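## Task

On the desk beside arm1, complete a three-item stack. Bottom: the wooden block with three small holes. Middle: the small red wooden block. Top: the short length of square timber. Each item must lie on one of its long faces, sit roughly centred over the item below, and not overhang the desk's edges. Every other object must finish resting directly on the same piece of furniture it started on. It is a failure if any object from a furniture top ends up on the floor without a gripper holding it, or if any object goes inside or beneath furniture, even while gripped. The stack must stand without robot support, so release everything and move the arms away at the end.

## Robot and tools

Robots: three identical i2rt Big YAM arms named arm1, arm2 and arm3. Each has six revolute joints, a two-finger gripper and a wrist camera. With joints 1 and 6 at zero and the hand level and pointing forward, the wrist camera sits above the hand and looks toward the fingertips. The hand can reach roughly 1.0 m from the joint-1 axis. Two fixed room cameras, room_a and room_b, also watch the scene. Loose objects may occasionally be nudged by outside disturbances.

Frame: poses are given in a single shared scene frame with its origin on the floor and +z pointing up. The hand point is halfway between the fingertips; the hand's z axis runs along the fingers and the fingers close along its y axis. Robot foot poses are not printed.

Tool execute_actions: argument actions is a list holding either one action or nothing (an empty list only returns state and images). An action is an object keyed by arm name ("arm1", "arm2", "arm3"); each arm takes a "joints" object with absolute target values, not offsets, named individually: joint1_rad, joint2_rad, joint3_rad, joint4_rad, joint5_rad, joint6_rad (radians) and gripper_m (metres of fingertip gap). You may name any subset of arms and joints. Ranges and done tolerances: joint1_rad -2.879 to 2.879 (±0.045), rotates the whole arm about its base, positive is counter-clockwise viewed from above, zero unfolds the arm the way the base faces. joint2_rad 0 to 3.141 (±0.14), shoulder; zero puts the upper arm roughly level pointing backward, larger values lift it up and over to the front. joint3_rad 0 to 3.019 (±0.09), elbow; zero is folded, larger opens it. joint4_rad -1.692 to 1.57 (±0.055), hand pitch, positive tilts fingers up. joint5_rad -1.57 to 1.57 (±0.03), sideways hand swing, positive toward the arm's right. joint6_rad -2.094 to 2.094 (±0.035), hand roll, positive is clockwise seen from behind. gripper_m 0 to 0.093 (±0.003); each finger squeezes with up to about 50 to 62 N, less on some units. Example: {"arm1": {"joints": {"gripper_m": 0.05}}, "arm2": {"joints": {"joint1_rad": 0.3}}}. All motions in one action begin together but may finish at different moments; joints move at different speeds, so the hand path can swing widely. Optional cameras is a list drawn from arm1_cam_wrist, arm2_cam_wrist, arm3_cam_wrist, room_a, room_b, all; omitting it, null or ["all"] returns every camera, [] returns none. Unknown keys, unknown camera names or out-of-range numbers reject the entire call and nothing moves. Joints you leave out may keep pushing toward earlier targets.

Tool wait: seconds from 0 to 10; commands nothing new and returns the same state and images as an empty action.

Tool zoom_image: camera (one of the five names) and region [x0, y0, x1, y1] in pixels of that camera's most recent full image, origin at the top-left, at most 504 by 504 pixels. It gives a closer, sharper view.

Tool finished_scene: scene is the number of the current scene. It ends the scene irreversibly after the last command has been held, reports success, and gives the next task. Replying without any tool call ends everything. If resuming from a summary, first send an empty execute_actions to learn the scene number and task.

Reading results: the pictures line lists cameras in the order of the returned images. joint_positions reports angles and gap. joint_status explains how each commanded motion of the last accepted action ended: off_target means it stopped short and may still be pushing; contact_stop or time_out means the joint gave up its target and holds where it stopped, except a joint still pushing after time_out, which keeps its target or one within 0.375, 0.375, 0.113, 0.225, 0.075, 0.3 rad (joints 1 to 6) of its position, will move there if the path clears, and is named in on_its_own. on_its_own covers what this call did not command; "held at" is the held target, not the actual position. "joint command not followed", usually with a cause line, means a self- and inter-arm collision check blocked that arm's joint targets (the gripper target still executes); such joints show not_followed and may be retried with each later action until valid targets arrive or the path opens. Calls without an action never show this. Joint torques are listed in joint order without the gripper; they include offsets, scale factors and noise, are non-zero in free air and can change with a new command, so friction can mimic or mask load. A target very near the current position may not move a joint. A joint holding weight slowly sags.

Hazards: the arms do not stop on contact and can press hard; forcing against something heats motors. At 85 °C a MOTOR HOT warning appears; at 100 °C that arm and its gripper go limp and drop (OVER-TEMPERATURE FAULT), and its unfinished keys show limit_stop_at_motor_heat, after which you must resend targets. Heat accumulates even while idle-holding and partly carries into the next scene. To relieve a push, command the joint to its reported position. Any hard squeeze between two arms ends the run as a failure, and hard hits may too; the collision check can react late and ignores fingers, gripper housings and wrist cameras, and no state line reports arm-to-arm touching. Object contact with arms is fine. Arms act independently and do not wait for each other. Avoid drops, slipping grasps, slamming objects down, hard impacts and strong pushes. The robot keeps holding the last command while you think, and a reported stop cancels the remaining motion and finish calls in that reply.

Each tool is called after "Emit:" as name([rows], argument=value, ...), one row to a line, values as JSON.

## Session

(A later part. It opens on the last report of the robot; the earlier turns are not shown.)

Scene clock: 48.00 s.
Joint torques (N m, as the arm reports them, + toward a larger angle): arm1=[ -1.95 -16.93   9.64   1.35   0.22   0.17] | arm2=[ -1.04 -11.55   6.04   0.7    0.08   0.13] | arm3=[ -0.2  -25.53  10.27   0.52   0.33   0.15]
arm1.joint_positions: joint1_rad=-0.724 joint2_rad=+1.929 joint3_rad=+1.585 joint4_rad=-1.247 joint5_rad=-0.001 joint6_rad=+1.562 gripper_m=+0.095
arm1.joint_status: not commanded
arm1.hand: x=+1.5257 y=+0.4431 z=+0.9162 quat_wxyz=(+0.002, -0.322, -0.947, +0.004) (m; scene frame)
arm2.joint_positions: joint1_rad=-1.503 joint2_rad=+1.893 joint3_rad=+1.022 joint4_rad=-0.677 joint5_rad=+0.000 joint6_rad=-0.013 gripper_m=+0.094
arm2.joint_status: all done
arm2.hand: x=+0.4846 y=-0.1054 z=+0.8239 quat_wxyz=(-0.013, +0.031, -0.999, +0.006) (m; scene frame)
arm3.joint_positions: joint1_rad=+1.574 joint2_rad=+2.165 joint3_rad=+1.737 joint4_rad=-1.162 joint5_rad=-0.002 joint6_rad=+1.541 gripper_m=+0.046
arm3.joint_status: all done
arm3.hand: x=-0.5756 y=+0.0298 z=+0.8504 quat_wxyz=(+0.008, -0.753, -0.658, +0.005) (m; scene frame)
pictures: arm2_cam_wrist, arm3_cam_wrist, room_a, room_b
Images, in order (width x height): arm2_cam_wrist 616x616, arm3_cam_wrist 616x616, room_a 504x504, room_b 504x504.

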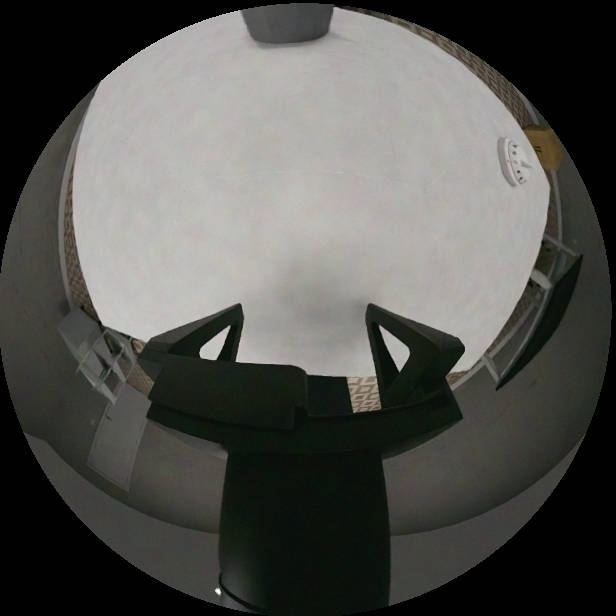

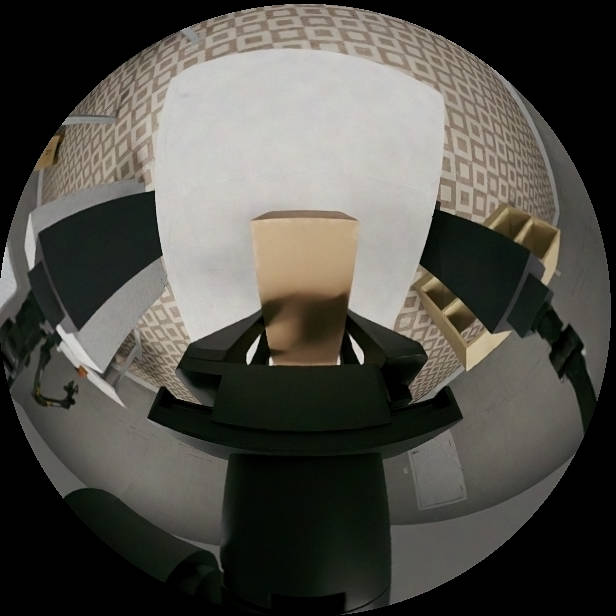

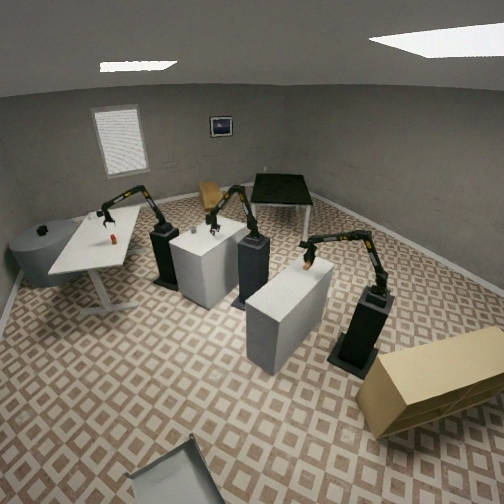

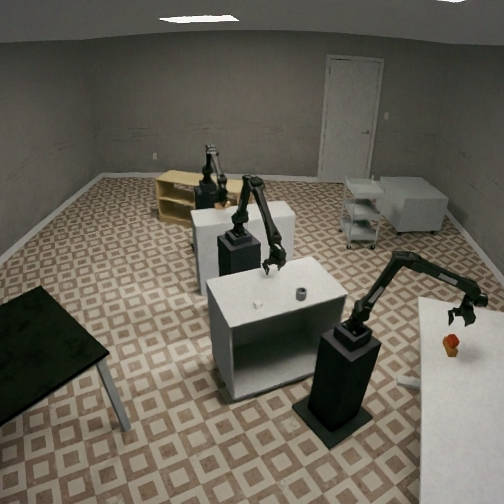

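Emit:
execute_actions([
  {"arm3":{"joints":{"joint2_rad":2.185,"joint3_rad":1.70,"joint4_rad":-1.055}},"arm2":{"joints":{"joint1_rad":-0.3,"joint3_rad":1.72,"joint4_rad":-1.38,"joint6_rad":1.46}}},
], cameras=["arm3_cam_wrist","room_a","room_b"])

Scene clock: 52.07 s.
Joint torques (N m, as the arm reports them, + toward a larger angle): arm1=[ -2.1  -17.06   9.59   1.46   0.19   0.11] | arm2=[ -1.88 -15.18  12.9   -0.21   0.22   0.12] | arm3=[ -0.44 -22.55   9.03   0.55   0.32   0.14]
arm1.joint_positions: joint1_rad=-0.724 joint2_rad=+1.929 joint3_rad=+1.585 joint4_rad=-1.247 joint5_rad=-0.001 joint6_rad=+1.562 gripper_m=+0.095
arm1.joint_status: not commanded
arm1.hand: x=+1.5257 y=+0.4431 z=+0.9162 quat_wxyz=(+0.002, -0.322, -0.947, +0.004) (m; scene frame)
arm2.joint_positions: joint1_rad=-0.291 joint2_rad=+1.904 joint3_rad=+1.672 joint4_rad=-1.372 joint5_rad=+0.000 joint6_rad=+1.445 gripper_m=+0.094
arm2.joint_status: all done
arm2.hand: x=+0.2018 y=+0.4215 z=+1.0187 quat_wxyz=(+0.002, -0.092, -0.996, +0.022) (m; scene frame)
arm3.joint_positions: joint1_rad=+1.574 joint2_rad=+2.178 joint3_rad=+1.699 joint4_rad=-1.068 joint5_rad=-0.002 joint6_rad=+1.541 gripper_m=+0.046
arm3.joint_status: all done
arm3.hand: x=-0.5701 y=+0.0288 z=+0.8292 quat_wxyz=(-0.008, -0.753, -0.658, -0.008) (m; scene frame)
pictures: arm3_cam_wrist, room_a, room_b
Images, in order (width x height): arm3_cam_wrist 616x616, room_a 504x504, room_b 504x504.

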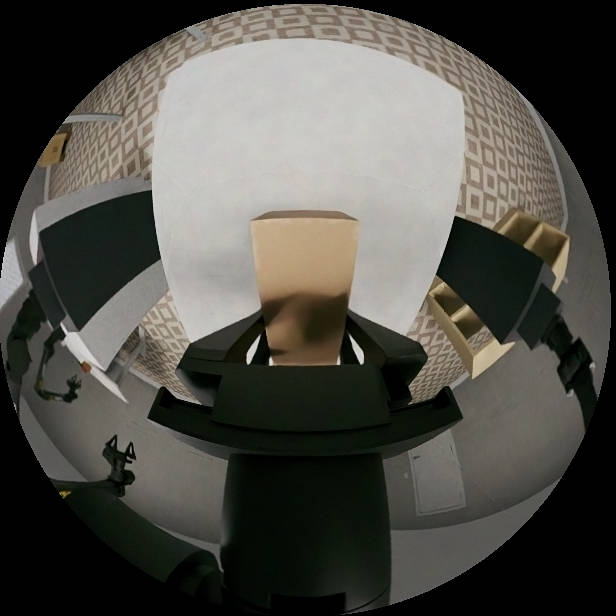

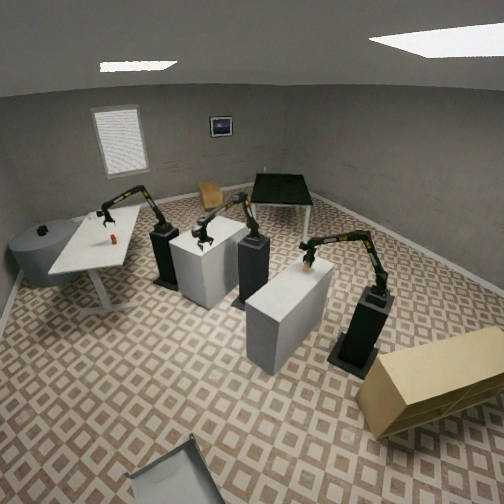

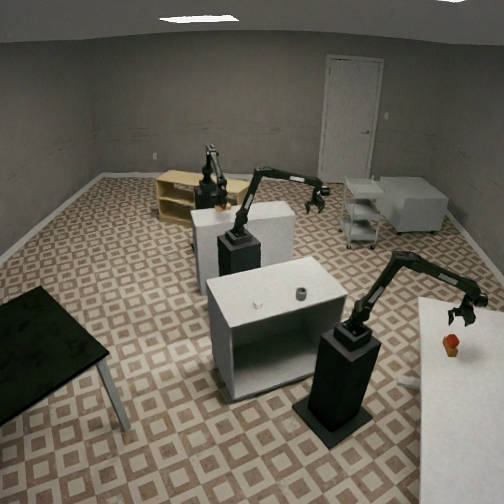

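Emit:
execute_actions([
  {"arm3":{"joints":{"joint2_rad":2.23}},"arm2":{"joints":{"joint1_rad":0.55}}},
], cameras=["arm3_cam_wrist","room_a"])

Scene clock: 54.13 s.
Joint torques (N m, as the arm reports them, + toward a larger angle): arm1=[ -2.69 -16.9    9.77   1.5    0.2    0.09] | arm2=[ -1.88 -15.28  12.92  -0.21   0.2    0.14] | arm3=[ -0.19 -23.31   8.64   0.5    0.3    0.15]
arm1.joint_positions: joint1_rad=-0.724 joint2_rad=+1.929 joint3_rad=+1.585 joint4_rad=-1.247 joint5_rad=-0.001 joint6_rad=+1.562 gripper_m=+0.095
arm1.joint_status: not commanded
arm1.hand: x=+1.5257 y=+0.4431 z=+0.9162 quat_wxyz=(+0.002, -0.322, -0.947, +0.004) (m; scene frame)
arm2.joint_positions: joint1_rad=+0.558 joint2_rad=+1.904 joint3_rad=+1.672 joint4_rad=-1.372 joint5_rad=+0.000 joint6_rad=+1.446 gripper_m=+0.094
arm2.joint_status: all done
arm2.hand: x=-0.2675 y=+0.3678 z=+1.0177 quat_wxyz=(-0.003, +0.326, -0.945, +0.023) (m; scene frame)
arm3.joint_positions: joint1_rad=+1.574 joint2_rad=+2.229 joint3_rad=+1.699 joint4_rad=-1.066 joint5_rad=-0.002 joint6_rad=+1.541 gripper_m=+0.046
arm3.joint_status: all done
arm3.hand: x=-0.5779 y=+0.0301 z=+0.7981 quat_wxyz=(+0.011, -0.753, -0.658, +0.007) (m; scene frame)
pictures: arm3_cam_wrist, room_a
Images, in order (width x height): arm3_cam_wrist 616x616, room_a 504x504.

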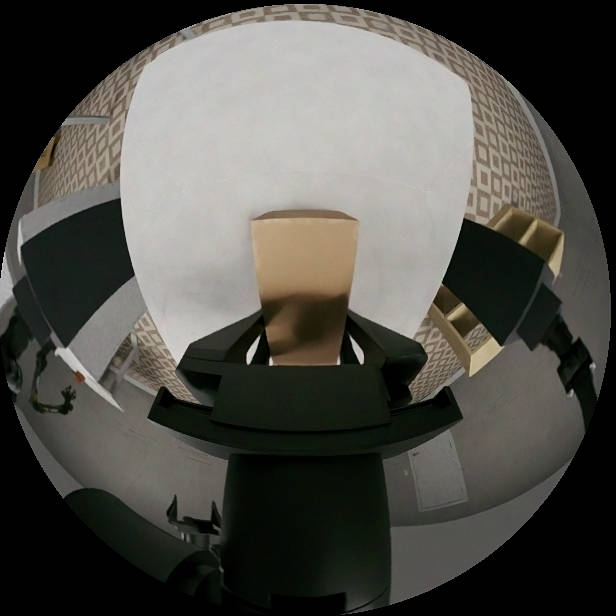

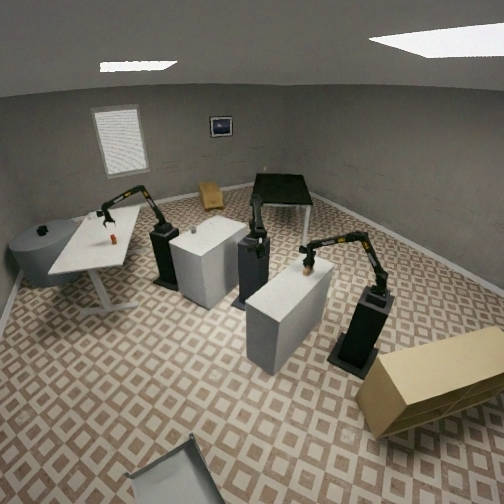

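Emit:
zoom_image(camera="room_a", region=[270, 230, 350, 300])

Region (270, 230, 350, 300) of room_a's 504x504 image, scaled by 6.300, with more detail than that image has; it fills the top 441 rows of this view, and the rest is white.

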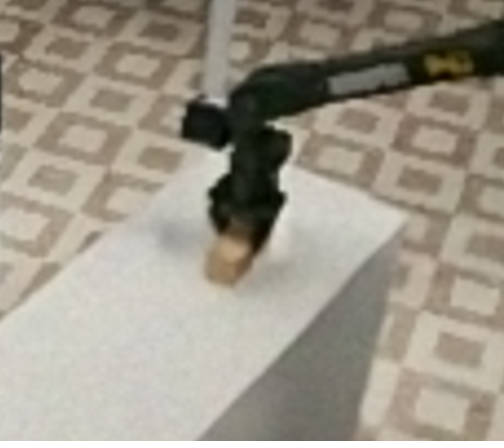

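Emit:
execute_actions([
  {"arm3":{"joints":{"joint3_rad":1.665,"joint4_rad":-1.0}}},
], cameras=["arm3_cam_wrist"])

Scene clock: 55.60 s.
Joint torques (N m, as the arm reports them, + toward a larger angle): arm1=[ -2.31 -16.73   9.65   1.47   0.22   0.13] | arm2=[ -1.96 -15.22  12.92  -0.22   0.21   0.14] | arm3=[ -0.41 -23.24   7.52   0.78   0.31   0.14]
arm1.joint_positions: joint1_rad=-0.724 joint2_rad=+1.929 joint3_rad=+1.585 joint4_rad=-1.247 joint5_rad=-0.001 joint6_rad=+1.562 gripper_m=+0.095
arm1.joint_status: not commanded
arm1.hand: x=+1.5257 y=+0.4431 z=+0.9162 quat_wxyz=(+0.002, -0.322, -0.947, +0.004) (m; scene frame)
arm2.joint_positions: joint1_rad=+0.558 joint2_rad=+1.904 joint3_rad=+1.672 joint4_rad=-1.372 joint5_rad=+0.000 joint6_rad=+1.446 gripper_m=+0.094
arm2.joint_status: not commanded
arm2.hand: x=-0.2675 y=+0.3678 z=+1.0177 quat_wxyz=(-0.003, +0.326, -0.945, +0.023) (m; scene frame)
arm3.joint_positions: joint1_rad=+1.574 joint2_rad=+2.228 joint3_rad=+1.675 joint4_rad=-1.019 joint5_rad=-0.002 joint6_rad=+1.542 gripper_m=+0.046
arm3.joint_status: all done
arm3.hand: x=-0.5766 y=+0.0299 z=+0.7908 quat_wxyz=(+0.001, -0.753, -0.658, -0.001) (m; scene frame)
pictures: arm3_cam_wrist
Images, in order (width x height): arm3_cam_wrist 616x616.

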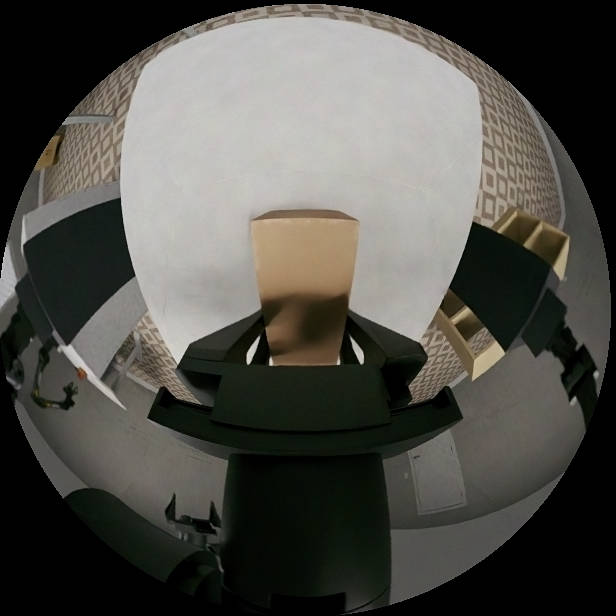

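Emit:
execute_actions([
  {"arm3":{"joints":{"joint3_rad":1.64,"joint4_rad":-0.98}}},
], cameras=["arm3_cam_wrist"])

Scene clock: 56.43 s.
Joint torques (N m, as the arm reports them, + toward a larger angle): arm1=[ -2.73 -17.24   9.52   1.41   0.23   0.06] | arm2=[ -1.99 -15.2   12.92  -0.22   0.2    0.14] | arm3=[ -0.25 -22.27   6.71   0.74   0.31   0.15]
arm1.joint_positions: joint1_rad=-0.724 joint2_rad=+1.929 joint3_rad=+1.585 joint4_rad=-1.247 joint5_rad=-0.001 joint6_rad=+1.562 gripper_m=+0.095
arm1.joint_status: not commanded
arm1.hand: x=+1.5257 y=+0.4431 z=+0.9162 quat_wxyz=(+0.002, -0.322, -0.947, +0.004) (m; scene frame)
arm2.joint_positions: joint1_rad=+0.558 joint2_rad=+1.904 joint3_rad=+1.672 joint4_rad=-1.372 joint5_rad=+0.000 joint6_rad=+1.446 gripper_m=+0.094
arm2.joint_status: not commanded
arm2.hand: x=-0.2675 y=+0.3678 z=+1.0177 quat_wxyz=(-0.003, +0.326, -0.945, +0.023) (m; scene frame)
arm3.joint_positions: joint1_rad=+1.574 joint2_rad=+2.221 joint3_rad=+1.660 joint4_rad=-0.998 joint5_rad=-0.002 joint6_rad=+1.542 gripper_m=+0.046
arm3.joint_status: all done
arm3.hand: x=-0.5773 y=+0.0300 z=+0.7899 quat_wxyz=(-0.004, -0.753, -0.658, -0.004) (m; scene frame)
pictures: arm3_cam_wrist
Images, in order (width x height): arm3_cam_wrist 616x616.

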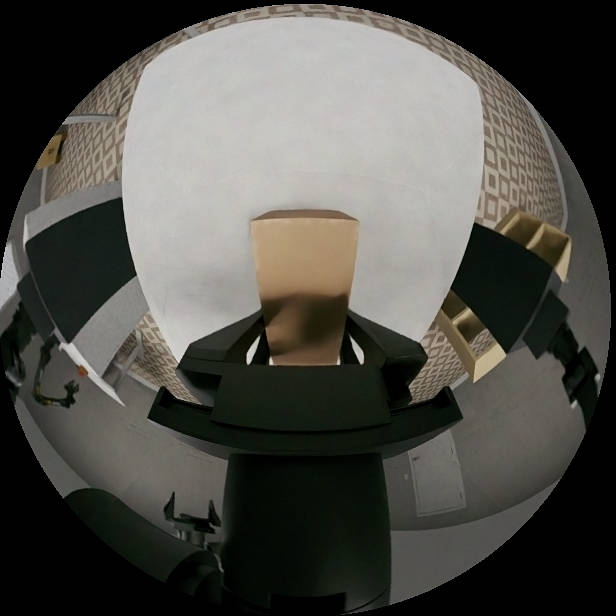

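Emit:
execute_actions([
  {"arm3":{"joints":{"gripper_m":0.093,"joint3_rad":1.68}}},
], cameras=[])

Emit:
execute_actions([
  {"arm3":{"joints":{"joint2_rad":1.95,"joint4_rad":-1.25}}},
], cameras=["arm3_cam_wrist"])

Scene clock: 57.70 s.
Joint torques (N m, as the arm reports them, + toward a larger angle): arm1=[ -2.52 -16.95   9.55   1.59   0.19   0.09] | arm2=[ -1.99 -15.17  12.92  -0.21   0.21   0.14] | arm3=[ -0.1  -22.23  10.42   0.56   0.3    0.15]
arm1.joint_positions: joint1_rad=-0.724 joint2_rad=+1.929 joint3_rad=+1.585 joint4_rad=-1.247 joint5_rad=-0.001 joint6_rad=+1.562 gripper_m=+0.095
arm1.joint_status: not commanded
arm1.hand: x=+1.5257 y=+0.4431 z=+0.9162 quat_wxyz=(+0.002, -0.322, -0.947, +0.004) (m; scene frame)
arm2.joint_positions: joint1_rad=+0.558 joint2_rad=+1.904 joint3_rad=+1.672 joint4_rad=-1.372 joint5_rad=+0.000 joint6_rad=+1.446 gripper_m=+0.094
arm2.joint_status: not commanded
arm2.hand: x=-0.2675 y=+0.3678 z=+1.0177 quat_wxyz=(-0.003, +0.326, -0.945, +0.023) (m; scene frame)
arm3.joint_positions: joint1_rad=+1.574 joint2_rad=+2.222 joint3_rad=+1.660 joint4_rad=-0.993 joint5_rad=-0.002 joint6_rad=+1.542 gripper_m=+0.093
arm3.joint_status: all done
arm3.hand: x=-0.5760 y=+0.0298 z=+0.7895 quat_wxyz=(-0.005, -0.753, -0.658, -0.006) (m; scene frame)
pictures: none
No camera images: the call's "cameras" was empty. Leave "cameras" out to get every camera's image.

Scene clock: 59.03 s.
Joint torques (N m, as the arm reports them, + toward a larger angle): arm1=[ -2.55 -17.33   9.58   1.46   0.2    0.1 ] | arm2=[ -2.01 -15.22  12.94  -0.22   0.21   0.14] | arm3=[ -0.1  -19.22  11.59  -0.07   0.3    0.13]
arm1.joint_positions: joint1_rad=-0.724 joint2_rad=+1.929 joint3_rad=+1.585 joint4_rad=-1.247 joint5_rad=-0.001 joint6_rad=+1.562 gripper_m=+0.095
arm1.joint_status: not commanded
arm1.hand: x=+1.5257 y=+0.4431 z=+0.9162 quat_wxyz=(+0.002, -0.322, -0.947, +0.004) (m; scene frame)
arm2.joint_positions: joint1_rad=+0.558 joint2_rad=+1.904 joint3_rad=+1.672 joint4_rad=-1.372 joint5_rad=+0.000 joint6_rad=+1.446 gripper_m=+0.094
arm2.joint_status: not commanded
arm2.hand: x=-0.2675 y=+0.3678 z=+1.0177 quat_wxyz=(-0.003, +0.326, -0.945, +0.023) (m; scene frame)
arm3.joint_positions: joint1_rad=+1.574 joint2_rad=+1.936 joint3_rad=+1.660 joint4_rad=-1.239 joint5_rad=-0.002 joint6_rad=+1.542 gripper_m=+0.093
arm3.joint_status: all done
arm3.hand: x=-0.6064 y=+0.0347 z=+0.9585 quat_wxyz=(-0.021, -0.753, -0.657, -0.018) (m; scene frame)
pictures: arm3_cam_wrist
Images, in order (width x height): arm3_cam_wrist 616x616.

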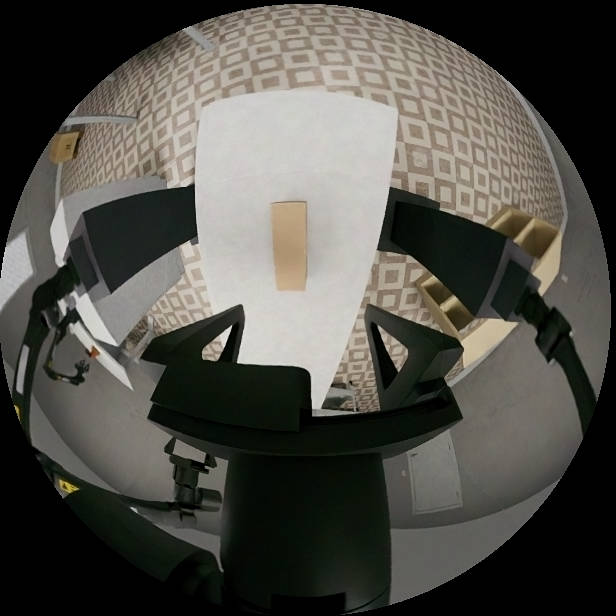

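Emit:
execute_actions([
  {"arm3":{"joints":{"joint1_rad":0.4,"joint2_rad":1.2,"joint3_rad":1.2}},"arm2":{"joints":{"joint1_rad":1.316,"joint2_rad":2.13,"joint3_rad":1.68,"joint4_rad":-1.075}}},
], cameras=["arm2_cam_wrist","room_a"])

Scene clock: 61.63 s.
Joint torques (N m, as the arm reports them, + toward a larger angle): arm1=[ -2.05 -16.91   9.62   1.49   0.21   0.09] | arm2=[ -0.61 -18.36   9.04   0.29   0.23   0.13] | arm3=[ 0.01 -7.22 10.24  0.37  0.16  0.1 ]
arm1.joint_positions: joint1_rad=-0.724 joint2_rad=+1.929 joint3_rad=+1.585 joint4_rad=-1.247 joint5_rad=-0.001 joint6_rad=+1.562 gripper_m=+0.095
arm1.joint_status: not commanded
arm1.hand: x=+1.5257 y=+0.4431 z=+0.9162 quat_wxyz=(+0.002, -0.322, -0.947, +0.004) (m; scene frame)
arm2.joint_positions: joint1_rad=+1.314 joint2_rad=+2.159 joint3_rad=+1.672 joint4_rad=-1.078 joint5_rad=-0.001 joint6_rad=+1.447 gripper_m=+0.094
arm2.joint_status: all done
arm2.hand: x=-0.5761 y=+0.0451 z=+0.8711 quat_wxyz=(+0.005, +0.651, -0.759, +0.004) (m; scene frame)
arm3.joint_positions: joint1_rad=+0.398 joint2_rad=+1.187 joint3_rad=+1.204 joint4_rad=-1.239 joint5_rad=+0.001 joint6_rad=+1.542 gripper_m=+0.093
arm3.joint_status: all done
arm3.hand: x=-1.1071 y=-0.2652 z=+1.1309 quat_wxyz=(-0.173, -0.977, -0.127, -0.017) (m; scene frame)
pictures: arm2_cam_wrist, room_a
Images, in order (width x height): arm2_cam_wrist 616x616, room_a 504x504.

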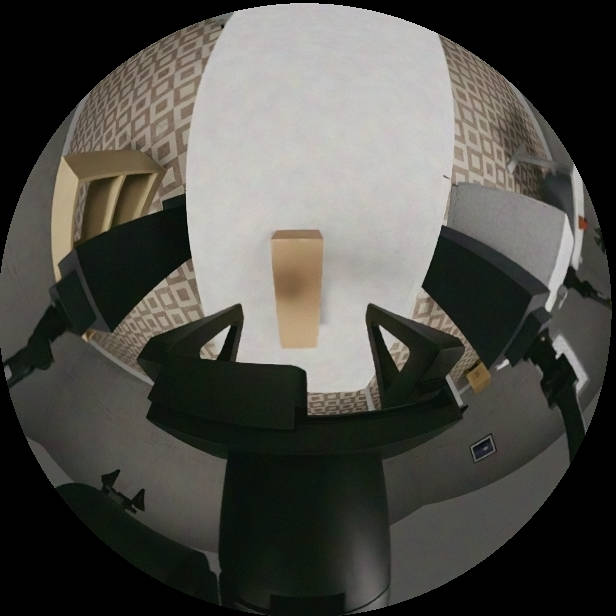

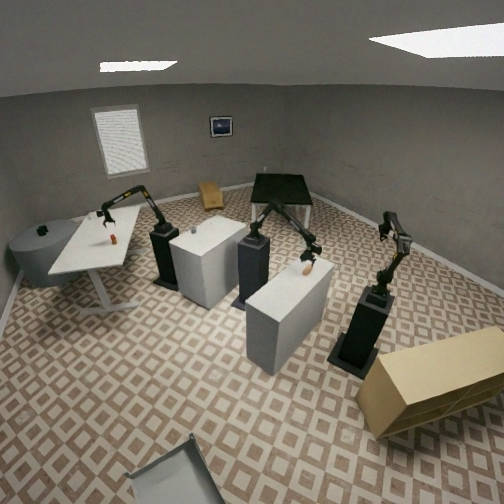

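Emit:
execute_actions([
  {"arm2":{"joints":{"joint1_rad":1.35,"joint2_rad":2.272,"joint3_rad":1.70,"joint4_rad":-0.945}}},
], cameras=["arm2_cam_wrist"])

Scene clock: 65.40 s.
Joint torques (N m, as the arm reports them, + toward a larger angle): arm1=[ -2.84 -16.76   9.87   1.35   0.23   0.12] | arm2=[ -0.59 -18.86   9.92   0.5    0.22   0.13] | arm3=[ 0.07 -7.43 10.32  0.34  0.18  0.11]
arm1.joint_positions: joint1_rad=-0.724 joint2_rad=+1.929 joint3_rad=+1.585 joint4_rad=-1.247 joint5_rad=-0.001 joint6_rad=+1.562 gripper_m=+0.095
arm1.joint_status: not commanded
arm1.hand: x=+1.5257 y=+0.4431 z=+0.9162 quat_wxyz=(+0.002, -0.322, -0.947, +0.004) (m; scene frame)
arm2.joint_positions: joint1_rad=+1.347 joint2_rad=+2.297 joint3_rad=+1.672 joint4_rad=-0.954 joint5_rad=-0.001 joint6_rad=+1.447 gripper_m=+0.094
arm2.joint_status: all done
arm2.hand: x=-0.5856 y=+0.0250 z=+0.7872 quat_wxyz=(+0.001, +0.664, -0.748, +0.010) (m; scene frame)
arm3.joint_positions: joint1_rad=+0.398 joint2_rad=+1.187 joint3_rad=+1.204 joint4_rad=-1.239 joint5_rad=+0.001 joint6_rad=+1.542 gripper_m=+0.093
arm3.joint_status: not commanded
arm3.hand: x=-1.1071 y=-0.2652 z=+1.1309 quat_wxyz=(-0.173, -0.977, -0.127, -0.017) (m; scene frame)
pictures: arm2_cam_wrist
Images, in order (width x height): arm2_cam_wrist 616x616.

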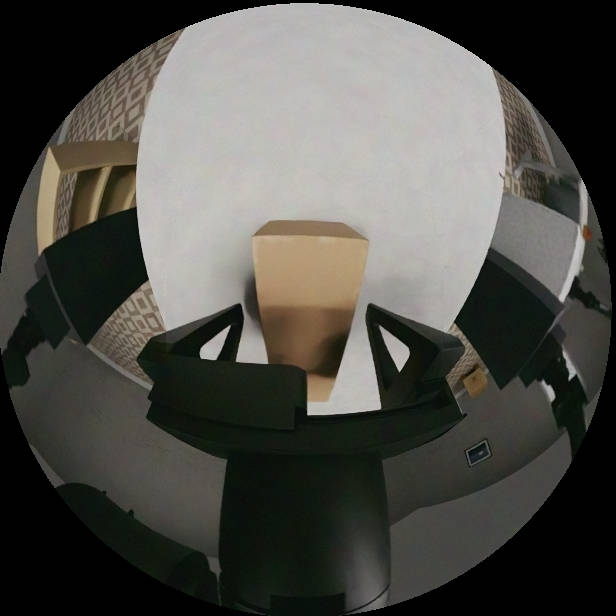

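Emit:
execute_actions([
  {"arm2":{"joints":{"gripper_m":0.03}},"arm1":{"joints":{"joint1_rad":-0.3,"joint2_rad":1.85,"joint3_rad":1.74,"joint4_rad":-1.43}}},
], cameras=[])

Emit:
execute_actions([
  {"arm2":{"joints":{"joint2_rad":2.02,"joint4_rad":-1.2}},"arm1":{"joints":{"joint1_rad":0.4,"joint6_rad":0.5}}},
], cameras=["arm2_cam_wrist"])

Scene clock: 67.70 s.
Joint torques (N m, as the arm reports them, + toward a larger angle): arm1=[ -1.53 -14.67  10.84   0.04   0.24   0.09] | arm2=[ -0.58 -18.69   9.84   0.47   0.23   0.13] | arm3=[-0.16 -7.3  10.27  0.37  0.18  0.1 ]
arm1.joint_positions: joint1_rad=-0.298 joint2_rad=+1.844 joint3_rad=+1.715 joint4_rad=-1.414 joint5_rad=-0.002 joint6_rad=+1.563 gripper_m=+0.095
arm1.joint_status: all done
arm1.hand: x=+1.3072 y=+0.5502 z=+1.0111 quat_wxyz=(-0.004, -0.114, -0.993, -0.019) (m; scene frame)
arm2.joint_positions: joint1_rad=+1.347 joint2_rad=+2.297 joint3_rad=+1.672 joint4_rad=-0.953 joint5_rad=-0.001 joint6_rad=+1.447 gripper_m=+0.045
arm2.joint_status: gripper_m off_target (ended at +0.045, target +0.030)
arm2.hand: x=-0.5857 y=+0.0251 z=+0.7872 quat_wxyz=(+0.001, +0.664, -0.748, +0.010) (m; scene frame)
arm3.joint_positions: joint1_rad=+0.398 joint2_rad=+1.187 joint3_rad=+1.204 joint4_rad=-1.239 joint5_rad=+0.001 joint6_rad=+1.542 gripper_m=+0.093
arm3.joint_status: not commanded
arm3.hand: x=-1.1071 y=-0.2652 z=+1.1309 quat_wxyz=(-0.173, -0.977, -0.127, -0.017) (m; scene frame)
pictures: none
No camera images: the call's "cameras" was empty. Leave "cameras" out to get every camera's image.

Scene clock: 69.60 s.
Joint torques (N m, as the arm reports them, + toward a larger angle): arm1=[ -2.57 -14.92  10.96  -0.1    0.26  -0.04] | arm2=[ -0.64 -16.41  10.96  -0.07   0.23   0.13] | arm3=[-0.01 -7.36 10.24  0.38  0.18  0.11]
arm1.joint_positions: joint1_rad=+0.409 joint2_rad=+1.847 joint3_rad=+1.715 joint4_rad=-1.414 joint5_rad=-0.003 joint6_rad=+0.508 gripper_m=+0.095
arm1.joint_status: all done
arm1.hand: x=+0.9118 y=+0.5045 z=+1.0064 quat_wxyz=(-0.008, +0.693, -0.721, -0.013) (m; scene frame)
arm2.joint_positions: joint1_rad=+1.347 joint2_rad=+2.033 joint3_rad=+1.672 joint4_rad=-1.193 joint5_rad=-0.001 joint6_rad=+1.447 gripper_m=+0.045
arm2.joint_status: all done
arm2.hand: x=-0.5679 y=+0.0225 z=+0.9470 quat_wxyz=(+0.008, +0.664, -0.748, -0.001) (m; scene frame)
arm3.joint_positions: joint1_rad=+0.398 joint2_rad=+1.187 joint3_rad=+1.204 joint4_rad=-1.239 joint5_rad=+0.001 joint6_rad=+1.542 gripper_m=+0.093
arm3.joint_status: not commanded
arm3.hand: x=-1.1071 y=-0.2652 z=+1.1309 quat_wxyz=(-0.173, -0.977, -0.127, -0.017) (m; scene frame)
pictures: arm2_cam_wrist
Images, in order (width x height): arm2_cam_wrist 616x616.

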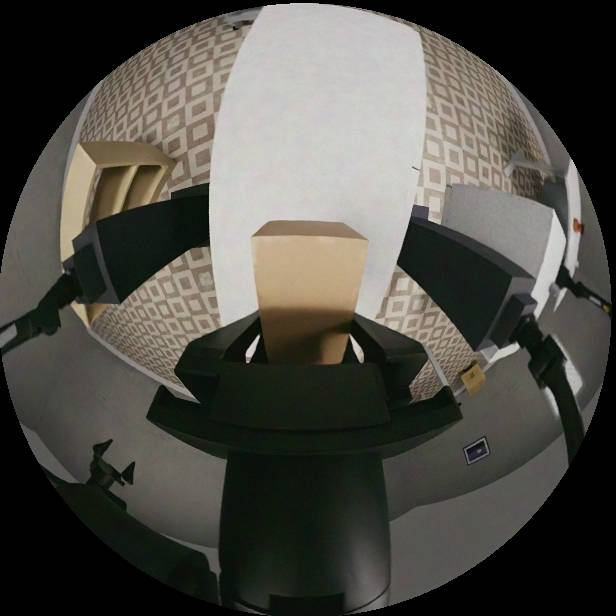

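Emit:
execute_actions([
  {"arm2":{"joints":{"joint1_rad":-1.18,"joint2_rad":2.04,"joint3_rad":1.465,"joint4_rad":-0.965}},"arm1":{"joints":{"joint6_rad":-0.64}}},
], cameras=["arm2_cam_wrist","room_b"])

Scene clock: 72.63 s.
Joint torques (N m, as the arm reports them, + toward a larger angle): arm1=[ -2.02 -15.24  10.98   0.11   0.13  -0.03] | arm2=[ -0.39 -16.9    7.61  -0.02   0.16   0.13] | arm3=[ 0.03 -7.31 10.19  0.37  0.17  0.11]
arm1.joint_positions: joint1_rad=+0.409 joint2_rad=+1.847 joint3_rad=+1.715 joint4_rad=-1.414 joint5_rad=-0.003 joint6_rad=-0.632 gripper_m=+0.095
arm1.joint_status: all done
arm1.hand: x=+0.9118 y=+0.5045 z=+1.0064 quat_wxyz=(-0.014, +0.972, -0.233, -0.007) (m; scene frame)
arm2.joint_positions: joint1_rad=-1.189 joint2_rad=+2.068 joint3_rad=+1.467 joint4_rad=-0.960 joint5_rad=+0.001 joint6_rad=+1.447 gripper_m=+0.045
arm2.joint_status: all done
arm2.hand: x=+0.5692 y=+0.0783 z=+0.8605 quat_wxyz=(-0.008, -0.516, -0.856, +0.001) (m; scene frame)
arm3.joint_positions: joint1_rad=+0.398 joint2_rad=+1.187 joint3_rad=+1.204 joint4_rad=-1.239 joint5_rad=+0.001 joint6_rad=+1.542 gripper_m=+0.093
arm3.joint_status: not commanded
arm3.hand: x=-1.1071 y=-0.2652 z=+1.1309 quat_wxyz=(-0.173, -0.977, -0.127, -0.017) (m; scene frame)
pictures: arm2_cam_wrist, room_b
Images, in order (width x height): arm2_cam_wrist 616x616, room_b 504x504.

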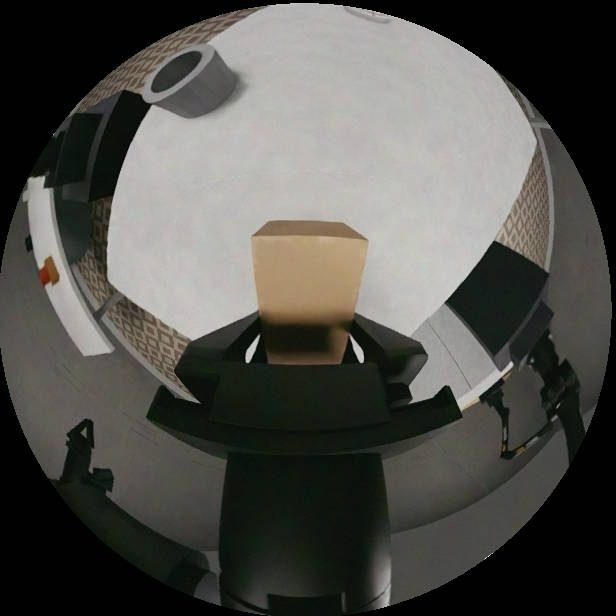

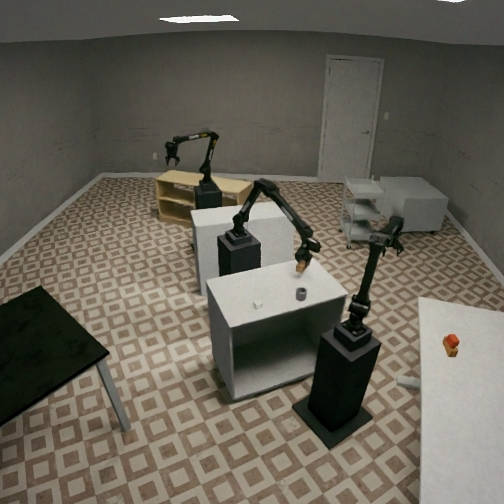

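Emit:
execute_actions([
  {"arm2":{"joints":{"joint1_rad":-1.26,"joint2_rad":2.115,"joint4_rad":-0.89}}},
], cameras=["arm2_cam_wrist"])

Scene clock: 76.53 s.
Joint torques (N m, as the arm reports them, + toward a larger angle): arm1=[ -2.82 -15.4   10.97   0.01   0.11  -0.02] | arm2=[ -0.74 -16.16   7.71   0.62   0.16   0.13] | arm3=[-0.19 -7.34 10.31  0.37  0.17  0.1 ]
arm1.joint_positions: joint1_rad=+0.409 joint2_rad=+1.847 joint3_rad=+1.715 joint4_rad=-1.414 joint5_rad=-0.003 joint6_rad=-0.632 gripper_m=+0.095
arm1.joint_status: not commanded
arm1.hand: x=+0.9118 y=+0.5045 z=+1.0064 quat_wxyz=(-0.014, +0.972, -0.233, -0.007) (m; scene frame)
arm2.joint_positions: joint1_rad=-1.267 joint2_rad=+2.130 joint3_rad=+1.461 joint4_rad=-0.899 joint5_rad=+0.001 joint6_rad=+1.447 gripper_m=+0.045
arm2.joint_status: all done
arm2.hand: x=+0.5848 y=+0.0359 z=+0.8250 quat_wxyz=(-0.006, -0.549, -0.836, +0.003) (m; scene frame)
arm3.joint_positions: joint1_rad=+0.398 joint2_rad=+1.187 joint3_rad=+1.204 joint4_rad=-1.239 joint5_rad=+0.001 joint6_rad=+1.542 gripper_m=+0.093
arm3.joint_status: not commanded
arm3.hand: x=-1.1071 y=-0.2652 z=+1.1309 quat_wxyz=(-0.173, -0.977, -0.127, -0.017) (m; scene frame)
pictures: arm2_cam_wrist
Images, in order (width x height): arm2_cam_wrist 616x616.

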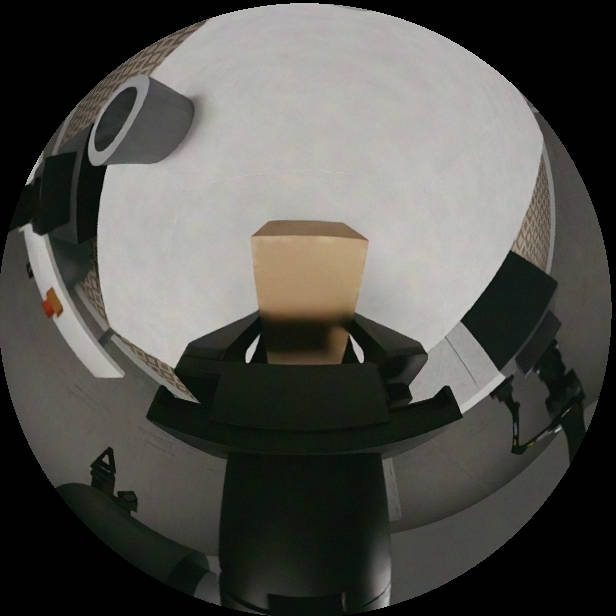

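Lower gently via the elbow until contact.

Emit:
execute_actions([
  {"arm2":{"joints":{"joint3_rad":1.405,"joint4_rad":-0.84}}},
], cameras=[])

Scene clock: 77.57 s.
Joint torques (N m, as the arm reports them, + toward a larger angle): arm1=[ -2.55 -15.42  10.8    0.14   0.17  -0.05] | arm2=[ -0.8  -15.87   7.42   0.52   0.16   0.13] | arm3=[-0.05 -7.51 10.32  0.32  0.19  0.11]
arm1.joint_positions: joint1_rad=+0.409 joint2_rad=+1.847 joint3_rad=+1.715 joint4_rad=-1.414 joint5_rad=-0.003 joint6_rad=-0.632 gripper_m=+0.095
arm1.joint_status: not commanded
arm1.hand: x=+0.9118 y=+0.5045 z=+1.0064 quat_wxyz=(-0.014, +0.972, -0.233, -0.007) (m; scene frame)
arm2.joint_positions: joint1_rad=-1.267 joint2_rad=+2.130 joint3_rad=+1.399 joint4_rad=-0.850 joint5_rad=+0.001 joint6_rad=+1.447 gripper_m=+0.045
arm2.joint_status: all done
arm2.hand: x=+0.5671 y=+0.0304 z=+0.8069 quat_wxyz=(-0.002, -0.549, -0.836, +0.008) (m; scene frame)
arm3.joint_positions: joint1_rad=+0.398 joint2_rad=+1.187 joint3_rad=+1.204 joint4_rad=-1.239 joint5_rad=+0.001 joint6_rad=+1.542 gripper_m=+0.093
arm3.joint_status: not commanded
arm3.hand: x=-1.1071 y=-0.2652 z=+1.1309 quat_wxyz=(-0.173, -0.977, -0.127, -0.017) (m; scene frame)
pictures: none
No camera images: the call's "cameras" was empty. Leave "cameras" out to get every camera's image.

Emit:
execute_actions([
  {"arm2":{"joints":{"joint3_rad":1.36,"joint4_rad":-0.79}}},
], cameras=["arm2_cam_wrist"])

Scene clock: 78.43 s.
Joint torques (N m, as the arm reports them, + toward a larger angle): arm1=[ -3.21 -15.38  11.11   0.05   0.14  -0.04] | arm2=[ -0.79 -15.29   5.58   0.69   0.17   0.11] | arm3=[-0.04 -7.35 10.35  0.38  0.18  0.11]
arm1.joint_positions: joint1_rad=+0.409 joint2_rad=+1.847 joint3_rad=+1.715 joint4_rad=-1.414 joint5_rad=-0.003 joint6_rad=-0.632 gripper_m=+0.095
arm1.joint_status: not commanded
arm1.hand: x=+0.9118 y=+0.5045 z=+1.0064 quat_wxyz=(-0.014, +0.972, -0.233, -0.007) (m; scene frame)
arm2.joint_positions: joint1_rad=-1.267 joint2_rad=+2.126 joint3_rad=+1.376 joint4_rad=-0.803 joint5_rad=+0.001 joint6_rad=+1.449 gripper_m=+0.045
arm2.joint_status: all done
arm2.hand: x=+0.5680 y=+0.0307 z=+0.8027 quat_wxyz=(-0.011, -0.550, -0.835, -0.003) (m; scene frame)
arm3.joint_positions: joint1_rad=+0.398 joint2_rad=+1.187 joint3_rad=+1.204 joint4_rad=-1.239 joint5_rad=+0.001 joint6_rad=+1.542 gripper_m=+0.093
arm3.joint_status: not commanded
arm3.hand: x=-1.1071 y=-0.2652 z=+1.1309 quat_wxyz=(-0.173, -0.977, -0.127, -0.017) (m; scene frame)
pictures: arm2_cam_wrist
Images, in order (width x height): arm2_cam_wrist 616x616.

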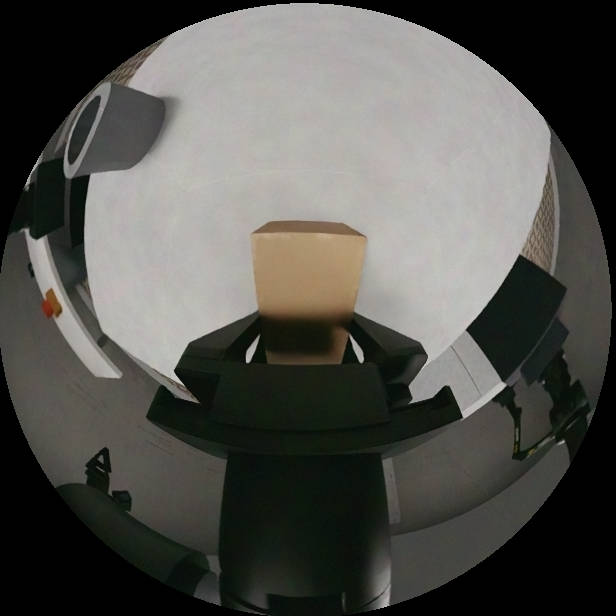

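Emit:
execute_actions([
  {"arm2":{"joints":{"gripper_m":0.093,"joint3_rad":1.39}},"arm1":{"joints":{"joint6_rad":-0.49}}},
], cameras=[])

Emit:
execute_actions([
  {"arm2":{"joints":{"joint2_rad":1.88,"joint4_rad":-1.03}}},
], cameras=["arm2_cam_wrist"])

Scene clock: 80.37 s.
Joint torques (N m, as the arm reports them, + toward a larger angle): arm1=[ -2.39 -14.99  10.78   0.04   0.17   0.09] | arm2=[ -0.76 -15.3    8.09   0.55   0.17   0.11] | arm3=[-0.08 -7.56 10.3   0.39  0.17  0.11]
arm1.joint_positions: joint1_rad=+0.409 joint2_rad=+1.847 joint3_rad=+1.715 joint4_rad=-1.414 joint5_rad=-0.003 joint6_rad=-0.498 gripper_m=+0.095
arm1.joint_status: all done
arm1.hand: x=+0.9118 y=+0.5045 z=+1.0064 quat_wxyz=(-0.014, +0.955, -0.297, -0.008) (m; scene frame)
arm2.joint_positions: joint1_rad=-1.267 joint2_rad=+2.126 joint3_rad=+1.376 joint4_rad=-0.799 joint5_rad=+0.001 joint6_rad=+1.449 gripper_m=+0.093
arm2.joint_status: all done
arm2.hand: x=+0.5689 y=+0.0309 z=+0.8027 quat_wxyz=(-0.012, -0.550, -0.835, -0.004) (m; scene frame)
arm3.joint_positions: joint1_rad=+0.398 joint2_rad=+1.187 joint3_rad=+1.204 joint4_rad=-1.239 joint5_rad=+0.001 joint6_rad=+1.542 gripper_m=+0.093
arm3.joint_status: not commanded
arm3.hand: x=-1.1071 y=-0.2652 z=+1.1309 quat_wxyz=(-0.173, -0.977, -0.127, -0.017) (m; scene frame)
pictures: none
No camera images: the call's "cameras" was empty. Leave "cameras" out to get every camera's image.

Scene clock: 81.60 s.
Joint torques (N m, as the arm reports them, + toward a larger angle): arm1=[ -2.3  -15.09  10.98   0.14   0.15   0.08] | arm2=[ -0.79 -12.79   9.48  -0.05   0.17   0.11] | arm3=[-0.14 -7.18 10.32  0.35  0.18  0.1 ]
arm1.joint_positions: joint1_rad=+0.409 joint2_rad=+1.847 joint3_rad=+1.715 joint4_rad=-1.414 joint5_rad=-0.003 joint6_rad=-0.498 gripper_m=+0.095
arm1.joint_status: not commanded
arm1.hand: x=+0.9118 y=+0.5045 z=+1.0064 quat_wxyz=(-0.014, +0.955, -0.297, -0.008) (m; scene frame)
arm2.joint_positions: joint1_rad=-1.267 joint2_rad=+1.877 joint3_rad=+1.376 joint4_rad=-1.023 joint5_rad=+0.001 joint6_rad=+1.449 gripper_m=+0.093
arm2.joint_status: all done
arm2.hand: x=+0.5524 y=+0.0279 z=+0.9345 quat_wxyz=(-0.020, -0.549, -0.835, -0.014) (m; scene frame)
arm3.joint_positions: joint1_rad=+0.398 joint2_rad=+1.187 joint3_rad=+1.204 joint4_rad=-1.239 joint5_rad=+0.001 joint6_rad=+1.542 gripper_m=+0.093
arm3.joint_status: not commanded
arm3.hand: x=-1.1071 y=-0.2652 z=+1.1309 quat_wxyz=(-0.173, -0.977, -0.127, -0.017) (m; scene frame)
pictures: arm2_cam_wrist
Images, in order (width x height): arm2_cam_wrist 616x616.

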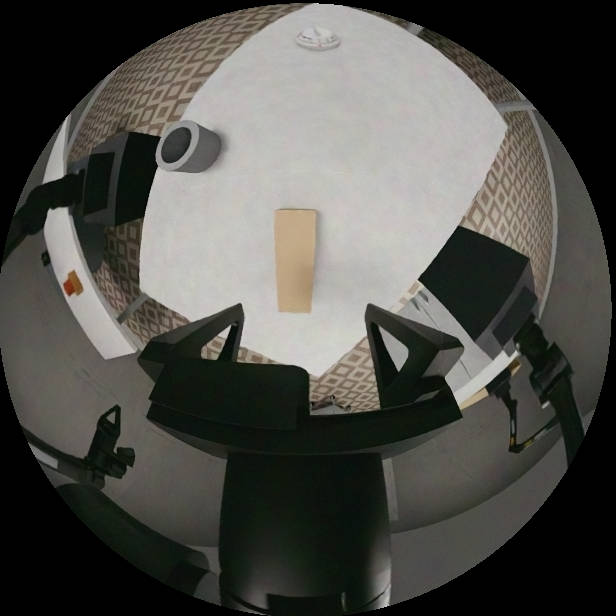

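Emit:
execute_actions([
  {"arm2":{"joints":{"joint1_rad":-2.3,"joint2_rad":1.2,"joint3_rad":1.2}},"arm1":{"joints":{"joint1_rad":1.424,"joint2_rad":2.005,"joint3_rad":1.70,"joint4_rad":-1.235}}},
], cameras=["arm1_cam_wrist","room_b"])

Scene clock: 84.07 s.
Joint torques (N m, as the arm reports them, + toward a larger angle): arm1=[ -2.52 -18.44   9.22   1.08   0.15   0.09] | arm2=[-1.47 -5.15 10.79  0.88  0.15  0.07] | arm3=[-0.07 -7.54 10.32  0.39  0.17  0.12]
arm1.joint_positions: joint1_rad=+1.434 joint2_rad=+2.023 joint3_rad=+1.689 joint4_rad=-1.243 joint5_rad=-0.003 joint6_rad=-0.495 gripper_m=+0.095
arm1.joint_status: all done
arm1.hand: x=+0.5665 y=+0.0389 z=+0.8894 quat_wxyz=(-0.002, +0.978, +0.208, +0.007) (m; scene frame)
arm2.joint_positions: joint1_rad=-2.298 joint2_rad=+1.197 joint3_rad=+1.193 joint4_rad=-1.025 joint5_rad=+0.001 joint6_rad=+1.449 gripper_m=+0.093
arm2.joint_status: all done
arm2.hand: x=+0.3600 y=-0.4319 z=+1.1931 quat_wxyz=(-0.257, -0.856, -0.439, -0.091) (m; scene frame)
arm3.joint_positions: joint1_rad=+0.398 joint2_rad=+1.187 joint3_rad=+1.204 joint4_rad=-1.239 joint5_rad=+0.001 joint6_rad=+1.542 gripper_m=+0.093
arm3.joint_status: not commanded
arm3.hand: x=-1.1071 y=-0.2652 z=+1.1309 quat_wxyz=(-0.173, -0.977, -0.127, -0.017) (m; scene frame)
pictures: arm1_cam_wrist, room_b
Images, in order (width x height): arm1_cam_wrist 616x616, room_b 504x504.

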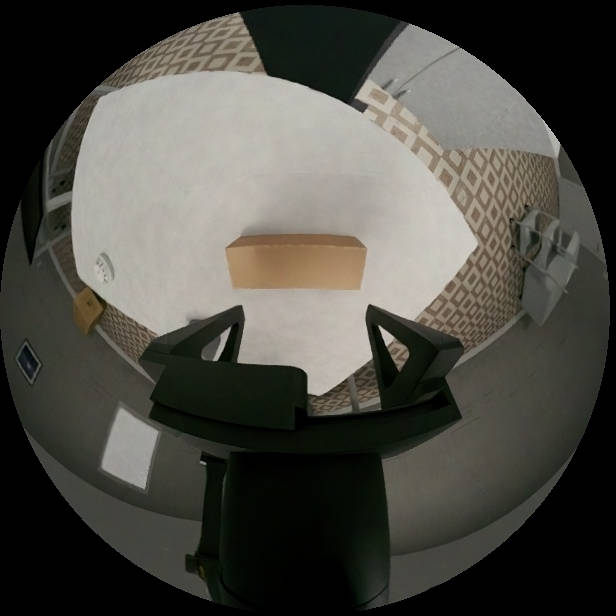

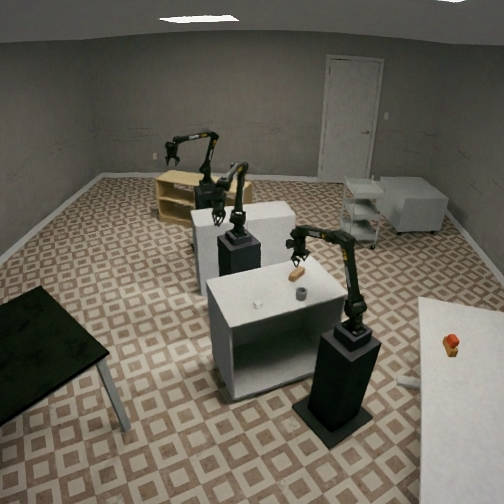

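Emit:
execute_actions([
  {"arm1":{"joints":{"joint1_rad":1.45,"joint6_rad":1.10}}},
], cameras=[])

Emit:
execute_actions([
  {"arm1":{"joints":{"joint2_rad":2.098,"joint3_rad":1.61,"joint4_rad":-1.035}}},
], cameras=["arm1_cam_wrist"])

Scene clock: 87.40 s.
Joint torques (N m, as the arm reports them, + toward a larger angle): arm1=[ -0.39 -18.28   9.22   1.12   0.33   0.12] | arm2=[-1.5  -5.18 10.84  0.89  0.15  0.07] | arm3=[ 0.1  -7.62 10.35  0.42  0.17  0.11]
arm1.joint_positions: joint1_rad=+1.436 joint2_rad=+2.023 joint3_rad=+1.689 joint4_rad=-1.243 joint5_rad=-0.003 joint6_rad=+1.092 gripper_m=+0.095
arm1.joint_status: all done
arm1.hand: x=+0.5664 y=+0.0375 z=+0.8894 quat_wxyz=(-0.006, +0.835, -0.551, +0.004) (m; scene frame)
arm2.joint_positions: joint1_rad=-2.298 joint2_rad=+1.197 joint3_rad=+1.193 joint4_rad=-1.025 joint5_rad=+0.001 joint6_rad=+1.449 gripper_m=+0.093
arm2.joint_status: not commanded
arm2.hand: x=+0.3600 y=-0.4319 z=+1.1931 quat_wxyz=(-0.257, -0.856, -0.439, -0.091) (m; scene frame)
arm3.joint_positions: joint1_rad=+0.398 joint2_rad=+1.187 joint3_rad=+1.204 joint4_rad=-1.239 joint5_rad=+0.001 joint6_rad=+1.542 gripper_m=+0.093
arm3.joint_status: not commanded
arm3.hand: x=-1.1071 y=-0.2652 z=+1.1309 quat_wxyz=(-0.173, -0.977, -0.127, -0.017) (m; scene frame)
pictures: none
No camera images: the call's "cameras" was empty. Leave "cameras" out to get every camera's image.

Scene clock: 88.37 s.
Joint torques (N m, as the arm reports them, + toward a larger angle): arm1=[ -0.97 -18.87   8.92   1.47   0.3    0.12] | arm2=[-1.49 -5.18 10.84  0.89  0.15  0.07] | arm3=[-0.03 -7.29 10.28  0.43  0.17  0.11]
arm1.joint_positions: joint1_rad=+1.436 joint2_rad=+2.113 joint3_rad=+1.597 joint4_rad=-1.053 joint5_rad=-0.003 joint6_rad=+1.092 gripper_m=+0.095
arm1.joint_status: all done
arm1.hand: x=+0.5667 y=+0.0383 z=+0.8048 quat_wxyz=(-0.004, +0.835, -0.551, +0.000) (m; scene frame)
arm2.joint_positions: joint1_rad=-2.298 joint2_rad=+1.197 joint3_rad=+1.193 joint4_rad=-1.025 joint5_rad=+0.001 joint6_rad=+1.449 gripper_m=+0.093
arm2.joint_status: not commanded
arm2.hand: x=+0.3600 y=-0.4319 z=+1.1931 quat_wxyz=(-0.257, -0.856, -0.439, -0.091) (m; scene frame)
arm3.joint_positions: joint1_rad=+0.398 joint2_rad=+1.187 joint3_rad=+1.204 joint4_rad=-1.239 joint5_rad=+0.001 joint6_rad=+1.542 gripper_m=+0.093
arm3.joint_status: not commanded
arm3.hand: x=-1.1071 y=-0.2652 z=+1.1309 quat_wxyz=(-0.173, -0.977, -0.127, -0.017) (m; scene frame)
pictures: arm1_cam_wrist
Images, in order (width x height): arm1_cam_wrist 616x616.

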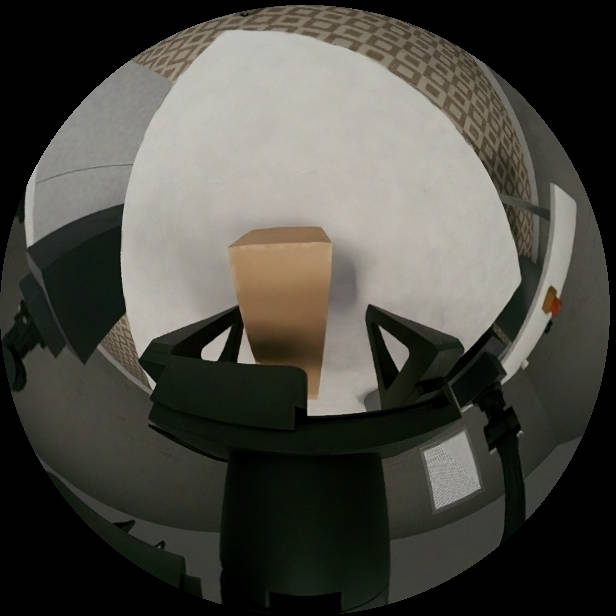

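Emit:
execute_actions([
  {"arm1":{"joints":{"joint1_rad":1.47}}},
], cameras=["arm1_cam_wrist"])

Scene clock: 89.83 s.
Joint torques (N m, as the arm reports them, + toward a larger angle): arm1=[ -1.44 -18.46   8.95   1.54   0.3    0.14] | arm2=[-1.47 -5.18 10.85  0.89  0.15  0.07] | arm3=[-0.02 -7.33 10.33  0.34  0.17  0.1 ]
arm1.joint_positions: joint1_rad=+1.463 joint2_rad=+2.113 joint3_rad=+1.597 joint4_rad=-1.053 joint5_rad=-0.002 joint6_rad=+1.092 gripper_m=+0.095
arm1.joint_status: all done
arm1.hand: x=+0.5657 y=+0.0221 z=+0.8047 quat_wxyz=(-0.004, +0.842, -0.540, +0.000) (m; scene frame)
arm2.joint_positions: joint1_rad=-2.298 joint2_rad=+1.197 joint3_rad=+1.193 joint4_rad=-1.025 joint5_rad=+0.001 joint6_rad=+1.449 gripper_m=+0.093
arm2.joint_status: not commanded
arm2.hand: x=+0.3600 y=-0.4319 z=+1.1931 quat_wxyz=(-0.257, -0.856, -0.439, -0.091) (m; scene frame)
arm3.joint_positions: joint1_rad=+0.398 joint2_rad=+1.187 joint3_rad=+1.204 joint4_rad=-1.239 joint5_rad=+0.001 joint6_rad=+1.542 gripper_m=+0.093
arm3.joint_status: not commanded
arm3.hand: x=-1.1071 y=-0.2652 z=+1.1309 quat_wxyz=(-0.173, -0.977, -0.127, -0.017) (m; scene frame)
pictures: arm1_cam_wrist
Images, in order (width x height): arm1_cam_wrist 616x616.

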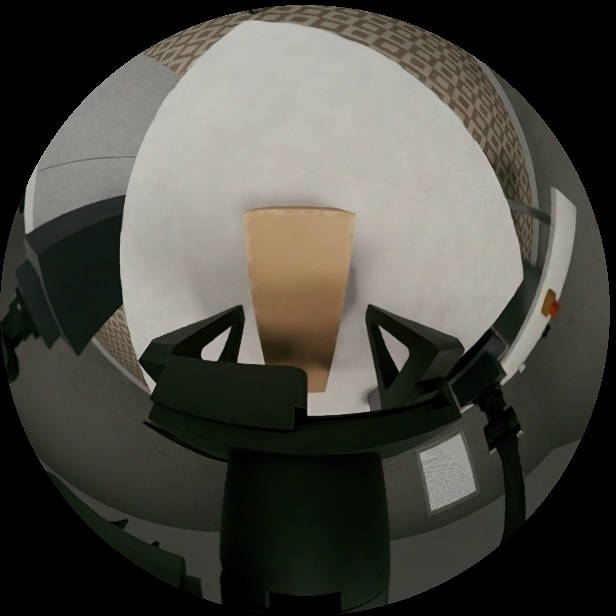

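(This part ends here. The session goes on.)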